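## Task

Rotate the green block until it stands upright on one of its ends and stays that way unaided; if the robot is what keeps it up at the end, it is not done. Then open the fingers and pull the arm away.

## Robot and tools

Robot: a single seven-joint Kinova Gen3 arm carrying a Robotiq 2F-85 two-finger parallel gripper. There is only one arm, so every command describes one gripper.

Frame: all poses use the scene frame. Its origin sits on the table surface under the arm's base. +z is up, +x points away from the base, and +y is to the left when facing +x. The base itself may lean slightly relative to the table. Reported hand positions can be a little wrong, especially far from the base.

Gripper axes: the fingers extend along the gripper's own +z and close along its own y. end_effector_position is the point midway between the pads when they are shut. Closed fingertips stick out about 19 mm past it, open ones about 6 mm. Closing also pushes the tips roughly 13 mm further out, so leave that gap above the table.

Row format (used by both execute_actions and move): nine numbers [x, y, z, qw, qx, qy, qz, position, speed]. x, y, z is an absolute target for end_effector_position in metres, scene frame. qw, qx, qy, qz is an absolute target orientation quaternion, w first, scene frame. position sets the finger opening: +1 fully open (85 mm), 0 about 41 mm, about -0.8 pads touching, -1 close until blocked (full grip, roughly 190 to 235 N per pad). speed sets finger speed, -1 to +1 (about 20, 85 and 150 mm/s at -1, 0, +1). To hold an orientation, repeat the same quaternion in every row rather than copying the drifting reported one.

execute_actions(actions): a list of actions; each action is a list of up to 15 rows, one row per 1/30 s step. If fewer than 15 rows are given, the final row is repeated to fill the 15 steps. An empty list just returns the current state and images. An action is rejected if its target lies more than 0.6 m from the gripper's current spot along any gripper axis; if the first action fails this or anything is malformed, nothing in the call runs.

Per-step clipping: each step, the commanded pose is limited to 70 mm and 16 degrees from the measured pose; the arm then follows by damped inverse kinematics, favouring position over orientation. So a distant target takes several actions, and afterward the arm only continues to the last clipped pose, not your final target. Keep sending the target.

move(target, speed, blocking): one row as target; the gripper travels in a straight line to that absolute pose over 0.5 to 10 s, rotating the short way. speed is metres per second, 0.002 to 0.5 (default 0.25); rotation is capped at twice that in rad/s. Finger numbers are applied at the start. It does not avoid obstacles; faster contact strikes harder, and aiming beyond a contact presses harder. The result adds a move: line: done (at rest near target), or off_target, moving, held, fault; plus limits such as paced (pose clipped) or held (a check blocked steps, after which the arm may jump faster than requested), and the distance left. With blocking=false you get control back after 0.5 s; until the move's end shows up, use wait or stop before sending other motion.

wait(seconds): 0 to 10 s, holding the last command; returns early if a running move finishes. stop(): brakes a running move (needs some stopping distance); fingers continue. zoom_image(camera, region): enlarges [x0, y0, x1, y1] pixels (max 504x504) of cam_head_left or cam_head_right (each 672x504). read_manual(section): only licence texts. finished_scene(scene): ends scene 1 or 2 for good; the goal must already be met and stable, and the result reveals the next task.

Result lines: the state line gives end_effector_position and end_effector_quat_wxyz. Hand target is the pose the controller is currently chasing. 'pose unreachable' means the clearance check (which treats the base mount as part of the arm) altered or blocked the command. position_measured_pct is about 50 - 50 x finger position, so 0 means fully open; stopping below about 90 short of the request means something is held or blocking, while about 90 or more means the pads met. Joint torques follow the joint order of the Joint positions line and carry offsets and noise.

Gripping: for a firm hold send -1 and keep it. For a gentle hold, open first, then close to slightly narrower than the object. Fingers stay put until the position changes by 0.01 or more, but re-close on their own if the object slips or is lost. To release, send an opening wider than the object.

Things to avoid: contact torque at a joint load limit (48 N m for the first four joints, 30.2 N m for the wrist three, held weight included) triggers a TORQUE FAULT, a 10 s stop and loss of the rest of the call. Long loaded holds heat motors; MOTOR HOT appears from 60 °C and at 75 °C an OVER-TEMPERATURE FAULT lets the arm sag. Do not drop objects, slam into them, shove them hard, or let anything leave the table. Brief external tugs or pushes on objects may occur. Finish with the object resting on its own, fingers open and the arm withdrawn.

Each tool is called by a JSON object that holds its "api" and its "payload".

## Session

{"api": "execute_actions", "payload": {"actions": []}}

Scene clock: 0.00 s.
end_effector_position=(+0.4107, +0.4503, +0.3198) position_measured_pct=0.0 end_effector_quat_wxyz=(+0.321, +0.886, +0.329, -0.059)
Joint positions: [-0.695  0.244  0.515  0.978 -0.237  1.816 -1.123]
Joint velocities: [-0.     0.001 -0.    -0.     0.     0.     0.001]
Joint torques (N m, as the joint torque sensors report them, + toward a larger angle): no reading
Hand target: +0.411, +0.450, +0.320; +0.321, +0.886, +0.329, -0.059

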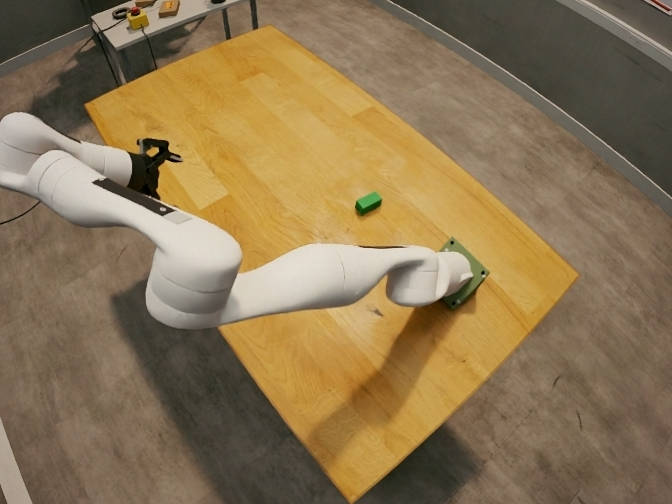

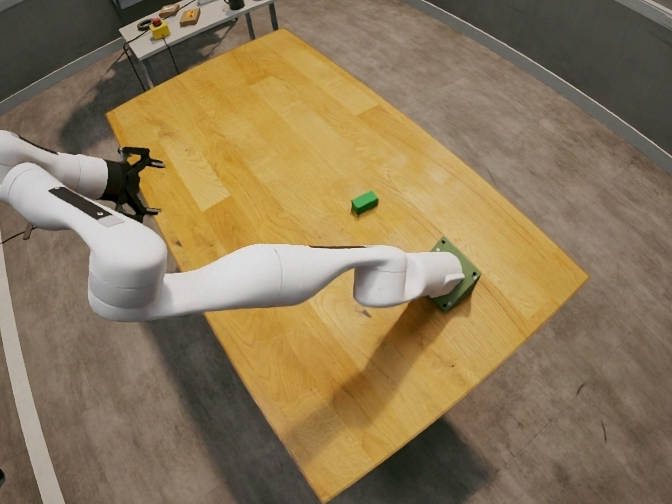

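{"api": "zoom_image", "payload": {"camera": "cam_head_left", "region": [340, 180, 400, 225]}}

Region (340, 180, 400, 225) of cam_head_left's 672x504 image, scaled by 8.400, with more detail than that image has; it fills the top 378 rows of this view, and the rest is white.

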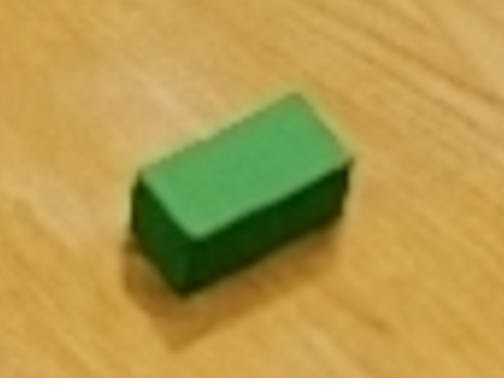

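{"api": "move", "payload": {"target": [0.303,0.02,0.075,0.261,0.675,0.63,-0.28,1,1], "speed": 0.5}}

{"api": "move", "payload": {"target": [0.303,0.008,0.023,0.261,0.675,0.63,-0.28,1,1], "speed": 0.15}}

Scene clock: 8.30 s.
end_effector_position=(+0.3029, +0.0191, +0.0757) position_measured_pct=0.0 end_effector_quat_wxyz=(+0.262, +0.675, +0.629, -0.281)
Joint positions: [-0.314  0.59   0.239  2.288 -0.399  0.352  0.272]
Joint velocities: [ 0.006  0.002  0.001  0.001 -0.002  0.001  0.002]
Joint torques (N m, as the joint torque sensors report them, + toward a larger angle): [  9.2  -10.46   7.05  -1.48   1.26  -0.49  -0.15]
Hand target: +0.303, +0.019, +0.076; +0.262, +0.676, +0.629, -0.281
Off the commanded pose: 0.001 m, 0 deg.
move: done; limits=paced

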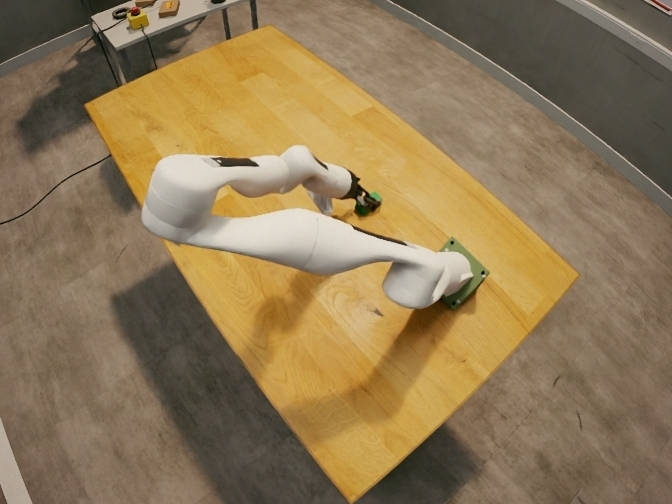

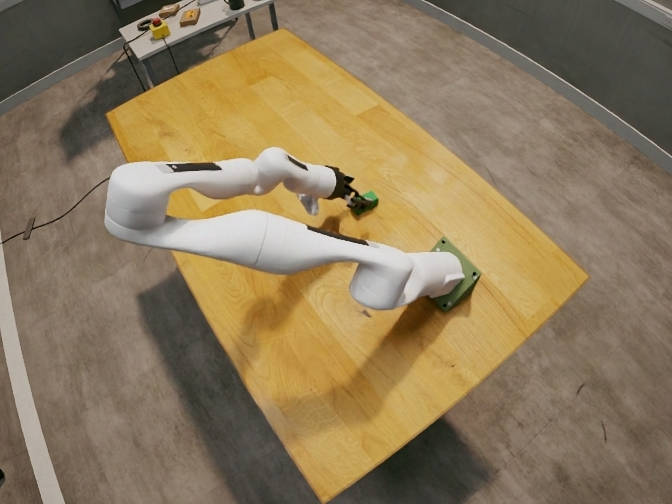

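Scene clock: 9.10 s.
end_effector_position=(+0.3032, +0.0081, +0.0232) position_measured_pct=0.0 end_effector_quat_wxyz=(+0.261, +0.675, +0.630, -0.280)
Joint positions: [-0.318  0.72   0.126  2.293 -0.482  0.203  0.259]
Joint velocities: [ 0.002  0.007 -0.001  0.002 -0.    -0.001 -0.   ]
Joint torques (N m, as the joint torque sensors report them, + toward a larger angle): [  9.75 -11.08   7.1    0.19   1.    -0.41   0.08]
Hand target: +0.303, +0.008, +0.023; +0.261, +0.675, +0.630, -0.280
Off the commanded pose: 0.000 m, 0 deg.
move: done

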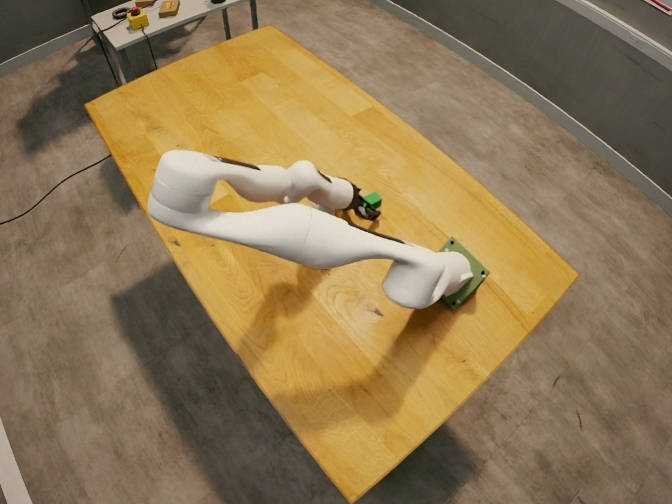

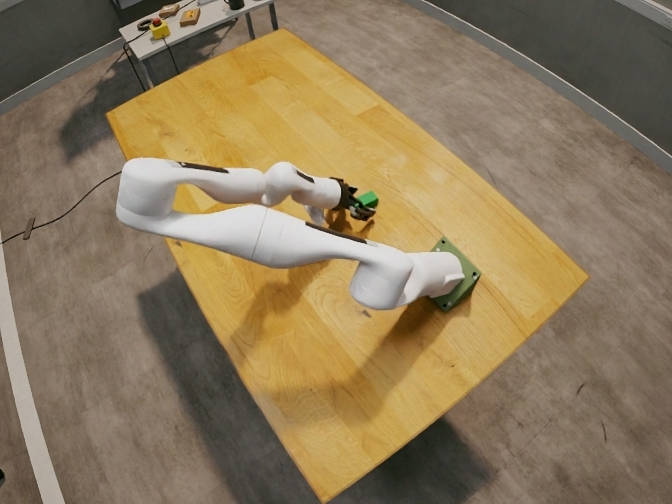

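{"api": "zoom_image", "payload": {"camera": "cam_head_right", "region": [320, 170, 400, 230]}}

Region (320, 170, 400, 230) of cam_head_right's 672x504 image, scaled by 6.300, with more detail than that image has; it fills the top 378 rows of this view, and the rest is white.

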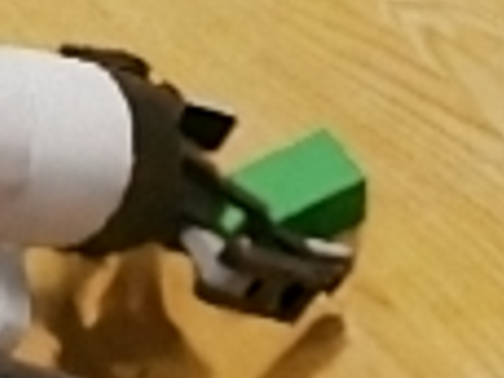

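{"api": "move", "payload": {"target": [0.305,0.008,0.023,0.261,0.675,0.63,-0.28,-1,0.3]}}

{"api": "move", "payload": {"target": [0.31,0.02,0.075,0.261,0.675,0.63,-0.28,-1,0]}}

{"api": "move", "payload": {"target": [0.4,0.15,0.06,-0.261,0.675,0.63,0.28,-1,0], "speed": 0.4}}

{"api": "zoom_image", "payload": {"camera": "cam_head_left", "region": [220, 140, 380, 260]}}

Scene clock: 12.93 s.
end_effector_position=(+0.3051, +0.0078, +0.0233) position_measured_pct=60.3 end_effector_quat_wxyz=(+0.261, +0.675, +0.630, -0.280)
Joint positions: [-0.319  0.722  0.13   2.286 -0.481  0.209  0.259]
Joint velocities: [ 0.001  0.001  0.     0.001  0.     0.    -0.001]
Joint torques (N m, as the joint torque sensors report them, + toward a larger angle): [  9.46 -10.74   6.81   0.02   1.08  -0.39   0.  ]
Hand target: +0.305, +0.008, +0.023; +0.261, +0.675, +0.630, -0.280
Off the commanded pose: 0.000 m, 0 deg.
move: done

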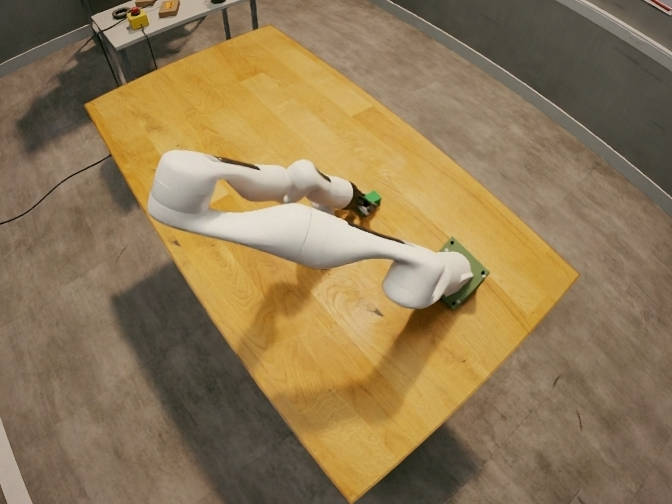

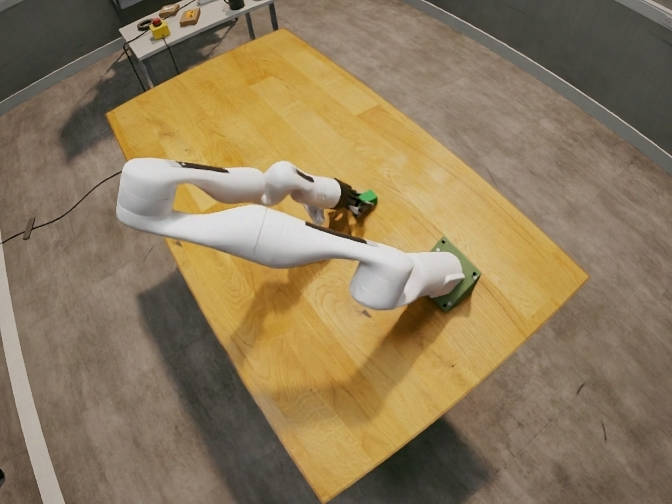

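Scene clock: 13.70 s.
end_effector_position=(+0.3098, +0.0198, +0.0748) position_measured_pct=60.3 end_effector_quat_wxyz=(+0.261, +0.676, +0.630, -0.280)
Joint positions: [-0.315  0.597  0.243  2.265 -0.398  0.371  0.273]
Joint velocities: [-0.002 -0.006  0.    -0.001  0.    -0.     0.   ]
Joint torques (N m, as the joint torque sensors report them, + toward a larger angle): [  9.82 -10.44   7.44  -1.51   1.39  -0.48   0.08]
Hand target: +0.310, +0.020, +0.075; +0.261, +0.675, +0.630, -0.280
Off the commanded pose: 0.000 m, 0 deg.
move: done

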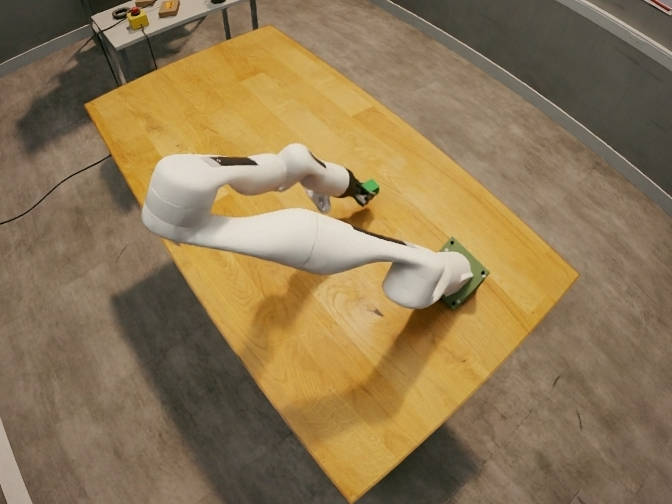

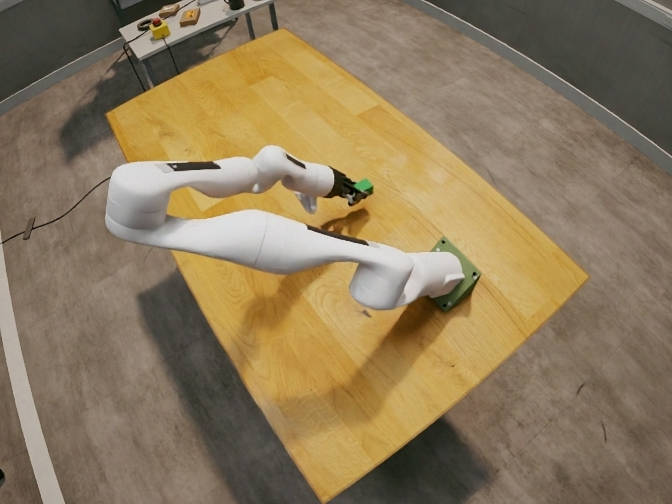

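Scene clock: 16.13 s.
end_effector_position=(+0.3998, +0.1497, +0.0591) position_measured_pct=60.3 end_effector_quat_wxyz=(-0.260, +0.677, +0.629, +0.280)
Joint positions: [ 0.728  1.318 -0.498  1.766 -0.891  1.233  1.158]
Joint velocities: [ 0.002  0.012  0.003 -0.002 -0.002  0.002  0.001]
Joint torques (N m, as the joint torque sensors report them, + toward a larger angle): [ 11.46 -14.74   0.6   -4.28  -0.37   2.04   0.2 ]
Hand target: +0.400, +0.150, +0.059; -0.261, +0.677, +0.629, +0.280
Off the commanded pose: 0.001 m, 0 deg.
move: done

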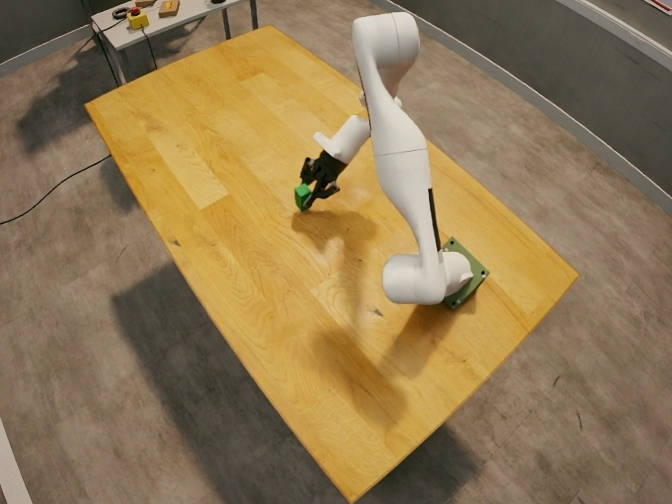

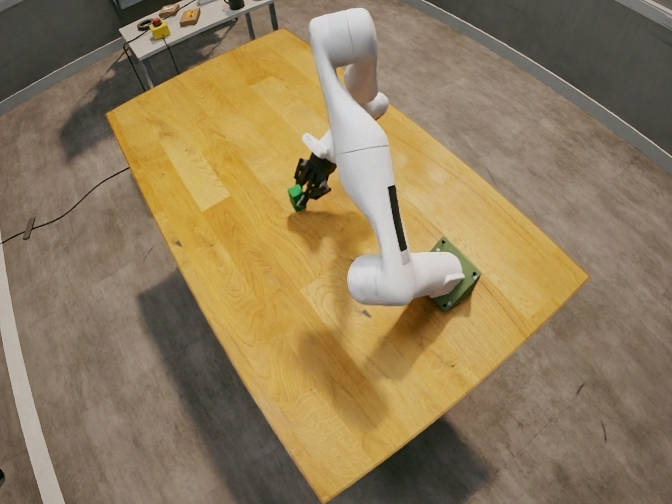

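Region (220, 140, 380, 260) of cam_head_left's 672x504 image, scaled by 3.150, with more detail than that image has; it fills the top 378 rows of this view, and the rest is white.

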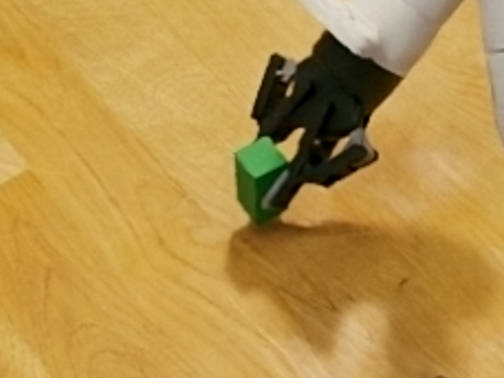

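{"api": "move", "payload": {"target": [0.4,0.15,0.031,-0.261,0.675,0.63,0.28,-1,0], "speed": 0.06}}

{"api": "move", "payload": {"target": [0.4,0.15,0.024,-0.261,0.675,0.63,0.28,-1,0], "speed": 0.02}}

{"api": "zoom_image", "payload": {"camera": "cam_head_left", "region": [270, 170, 350, 230]}}

Scene clock: 19.13 s.
end_effector_position=(+0.4004, +0.1505, +0.0353) position_measured_pct=60.3 end_effector_quat_wxyz=(-0.261, +0.674, +0.630, +0.283)
Joint positions: [ 0.703  1.365 -0.507  1.765 -0.909  1.195  1.2  ]
Joint velocities: [-0.     0.001  0.006  0.002 -0.006  0.005  0.006]
Joint torques (N m, as the joint torque sensors report them, + toward a larger angle): [  6.84 -11.07   1.05  -4.13  -0.2   -1.53   0.13]
Hand target: +0.400, +0.150, +0.031; -0.261, +0.675, +0.630, +0.280
Off the commanded pose: 0.004 m, 0 deg.
move: off_target

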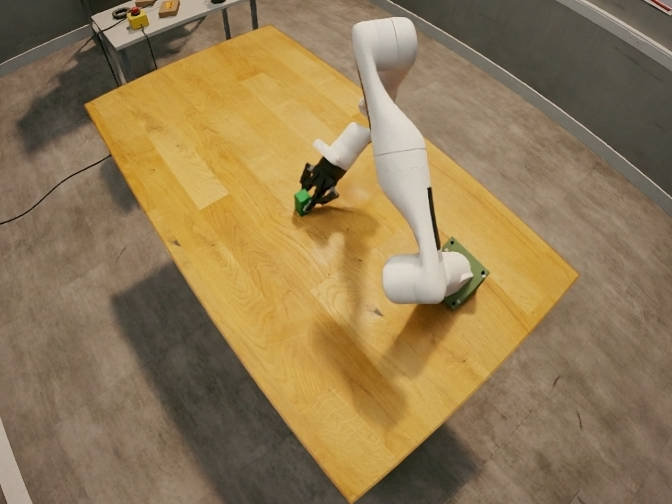

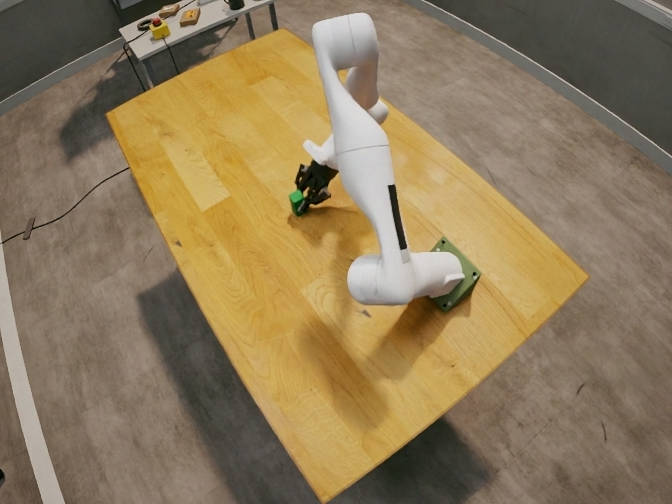

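Scene clock: 19.93 s.
end_effector_position=(+0.4011, +0.1499, +0.0347) position_measured_pct=60.3 end_effector_quat_wxyz=(-0.260, +0.673, +0.630, +0.287)
Joint positions: [ 0.701  1.369 -0.5    1.766 -0.919  1.2    1.214]
Joint velocities: [-0.008 -0.005  0.014  0.001 -0.011  0.01   0.01 ]
Joint torques (N m, as the joint torque sensors report them, + toward a larger angle): [-1.17 -6.    0.93 -4.52 -0.63 -6.98  0.58]
Hand target: +0.400, +0.150, +0.024; -0.261, +0.675, +0.630, +0.280
Off the commanded pose: 0.011 m, 1 deg.
move: off_target

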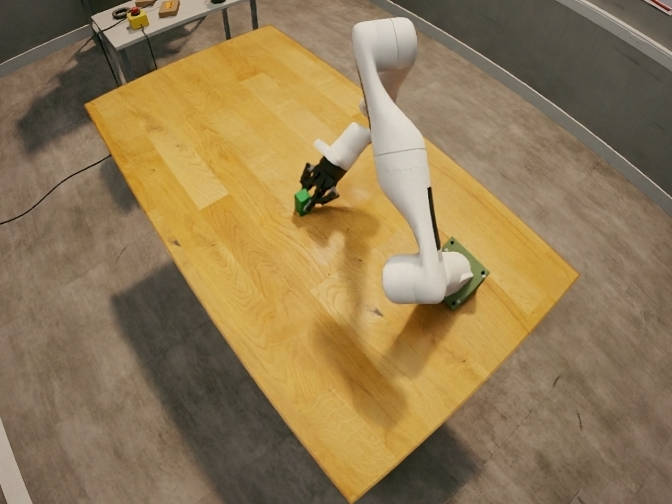

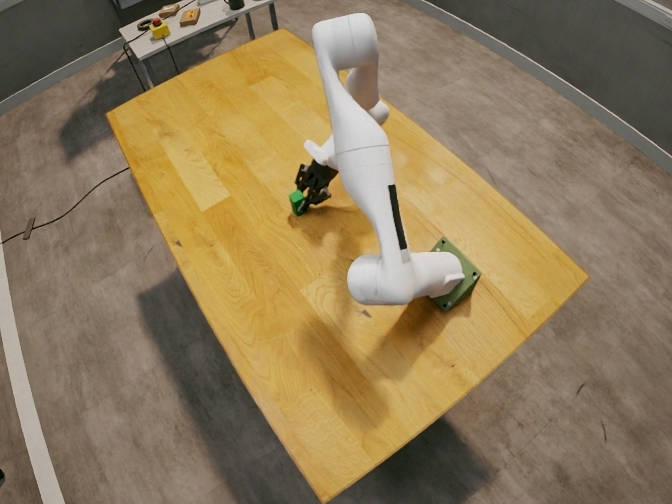

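Region (270, 170, 350, 230) of cam_head_left's 672x504 image, scaled by 6.300, with more detail than that image has; it fills the top 378 rows of this view, and the rest is white.

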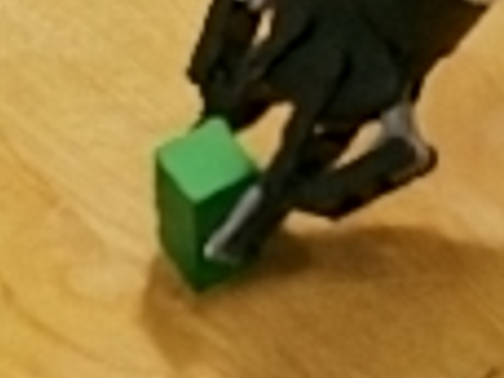

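{"api": "move", "payload": {"target": [0.4005,0.15,0.0355,-0.261,0.675,0.63,0.28,-1,0]}}

{"api": "move", "payload": {"target": [0.4005,0.15,0.0355,-0.261,0.675,0.63,0.28,0.6,0.5]}}

{"api": "move", "payload": {"target": [0.392,0.04,0.15,-0.261,0.675,0.63,0.28,0.6,0], "speed": 0.35}}

Scene clock: 21.80 s.
end_effector_position=(+0.4007, +0.1499, +0.0357) position_measured_pct=60.3 end_effector_quat_wxyz=(-0.261, +0.675, +0.630, +0.280)
Joint positions: [ 0.696  1.358 -0.497  1.763 -0.913  1.202  1.198]
Joint velocities: [ 0.     0.001 -0.    -0.     0.    -0.     0.002]
Joint torques (N m, as the joint torque sensors report them, + toward a larger angle): [ 11.32 -14.5    0.86  -3.74  -0.03   2.16   0.07]
Hand target: +0.401, +0.150, +0.036; -0.261, +0.675, +0.630, +0.280
Off the commanded pose: 0.000 m, 0 deg.
move: done

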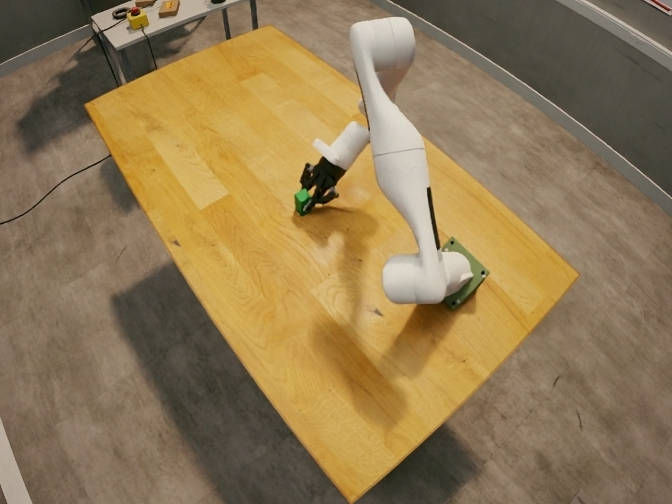

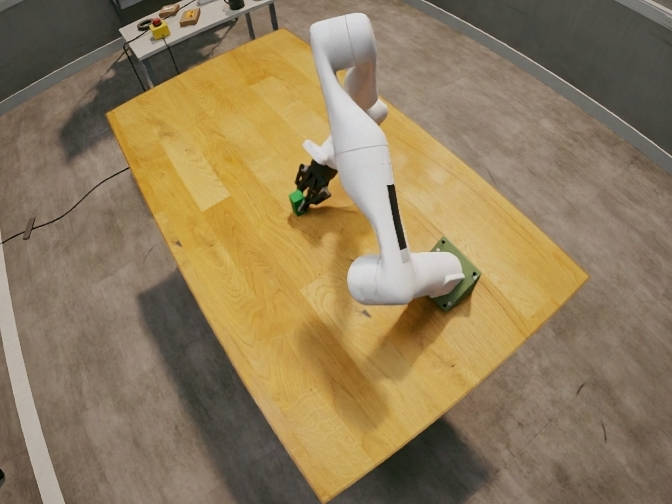

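Scene clock: 22.50 s.
end_effector_position=(+0.4005, +0.1500, +0.0355) position_measured_pct=19.8 end_effector_quat_wxyz=(-0.261, +0.675, +0.630, +0.280)
Joint positions: [ 0.696  1.359 -0.497  1.763 -0.913  1.202  1.198]
Joint velocities: [ 0.001  0.    -0.     0.     0.     0.     0.001]
Joint torques (N m, as the joint torque sensors report them, + toward a larger angle): [ 11.63 -14.87   0.65  -3.58  -0.13   2.21   0.07]
Hand target: +0.400, +0.150, +0.035; -0.261, +0.675, +0.630, +0.280
Off the commanded pose: 0.000 m, 0 deg.
move: done

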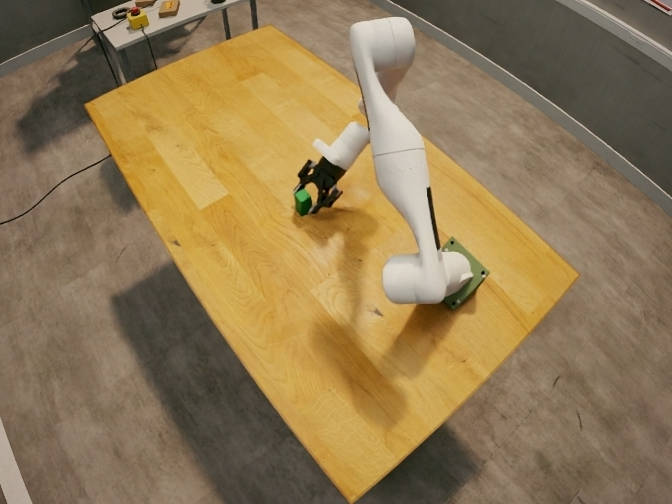

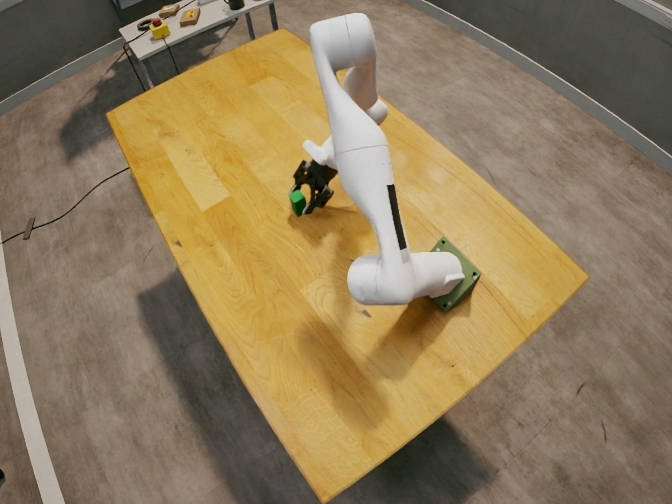

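Scene clock: 23.47 s.
end_effector_position=(+0.3923, +0.0403, +0.1502) position_measured_pct=19.8 end_effector_quat_wxyz=(-0.261, +0.675, +0.631, +0.281)
Joint positions: [ 0.868  1.354 -0.372  1.472 -0.721  1.566  1.037]
Joint velocities: [ 0.001  0.005  0.001 -0.002 -0.001  0.001 -0.   ]
Joint torques (N m, as the joint torque sensors report them, + toward a larger angle): [ 10.6  -16.37   0.87  -6.16  -0.46   1.78   0.03]
Hand target: +0.392, +0.040, +0.150; -0.261, +0.675, +0.630, +0.281
Off the commanded pose: 0.000 m, 0 deg.
move: done

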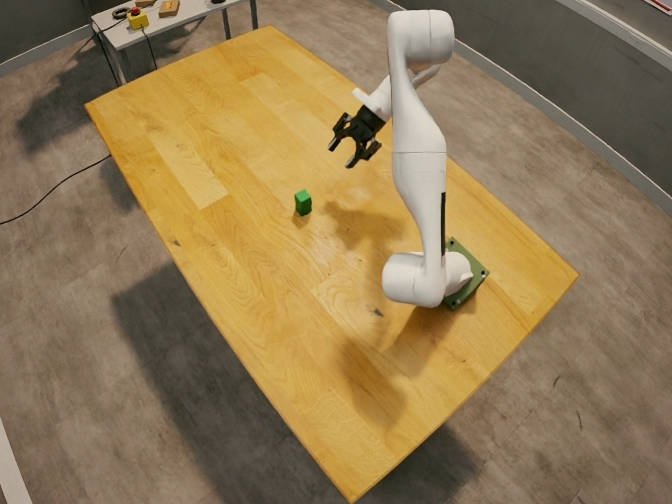

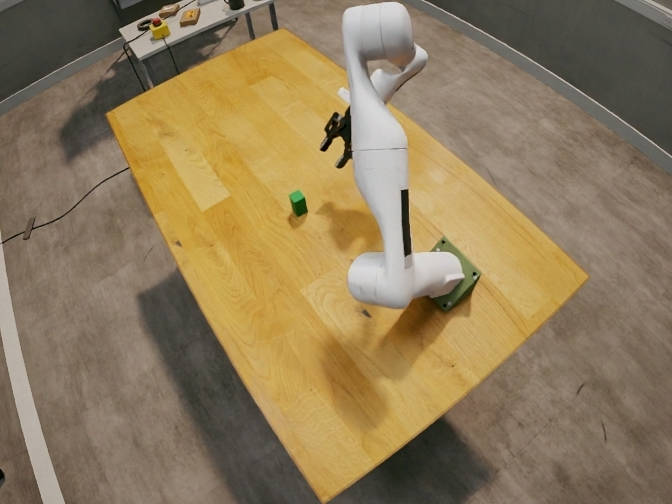

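{"api": "finished_scene", "payload": {"scene": 2}}

The scene is finished: the task was done.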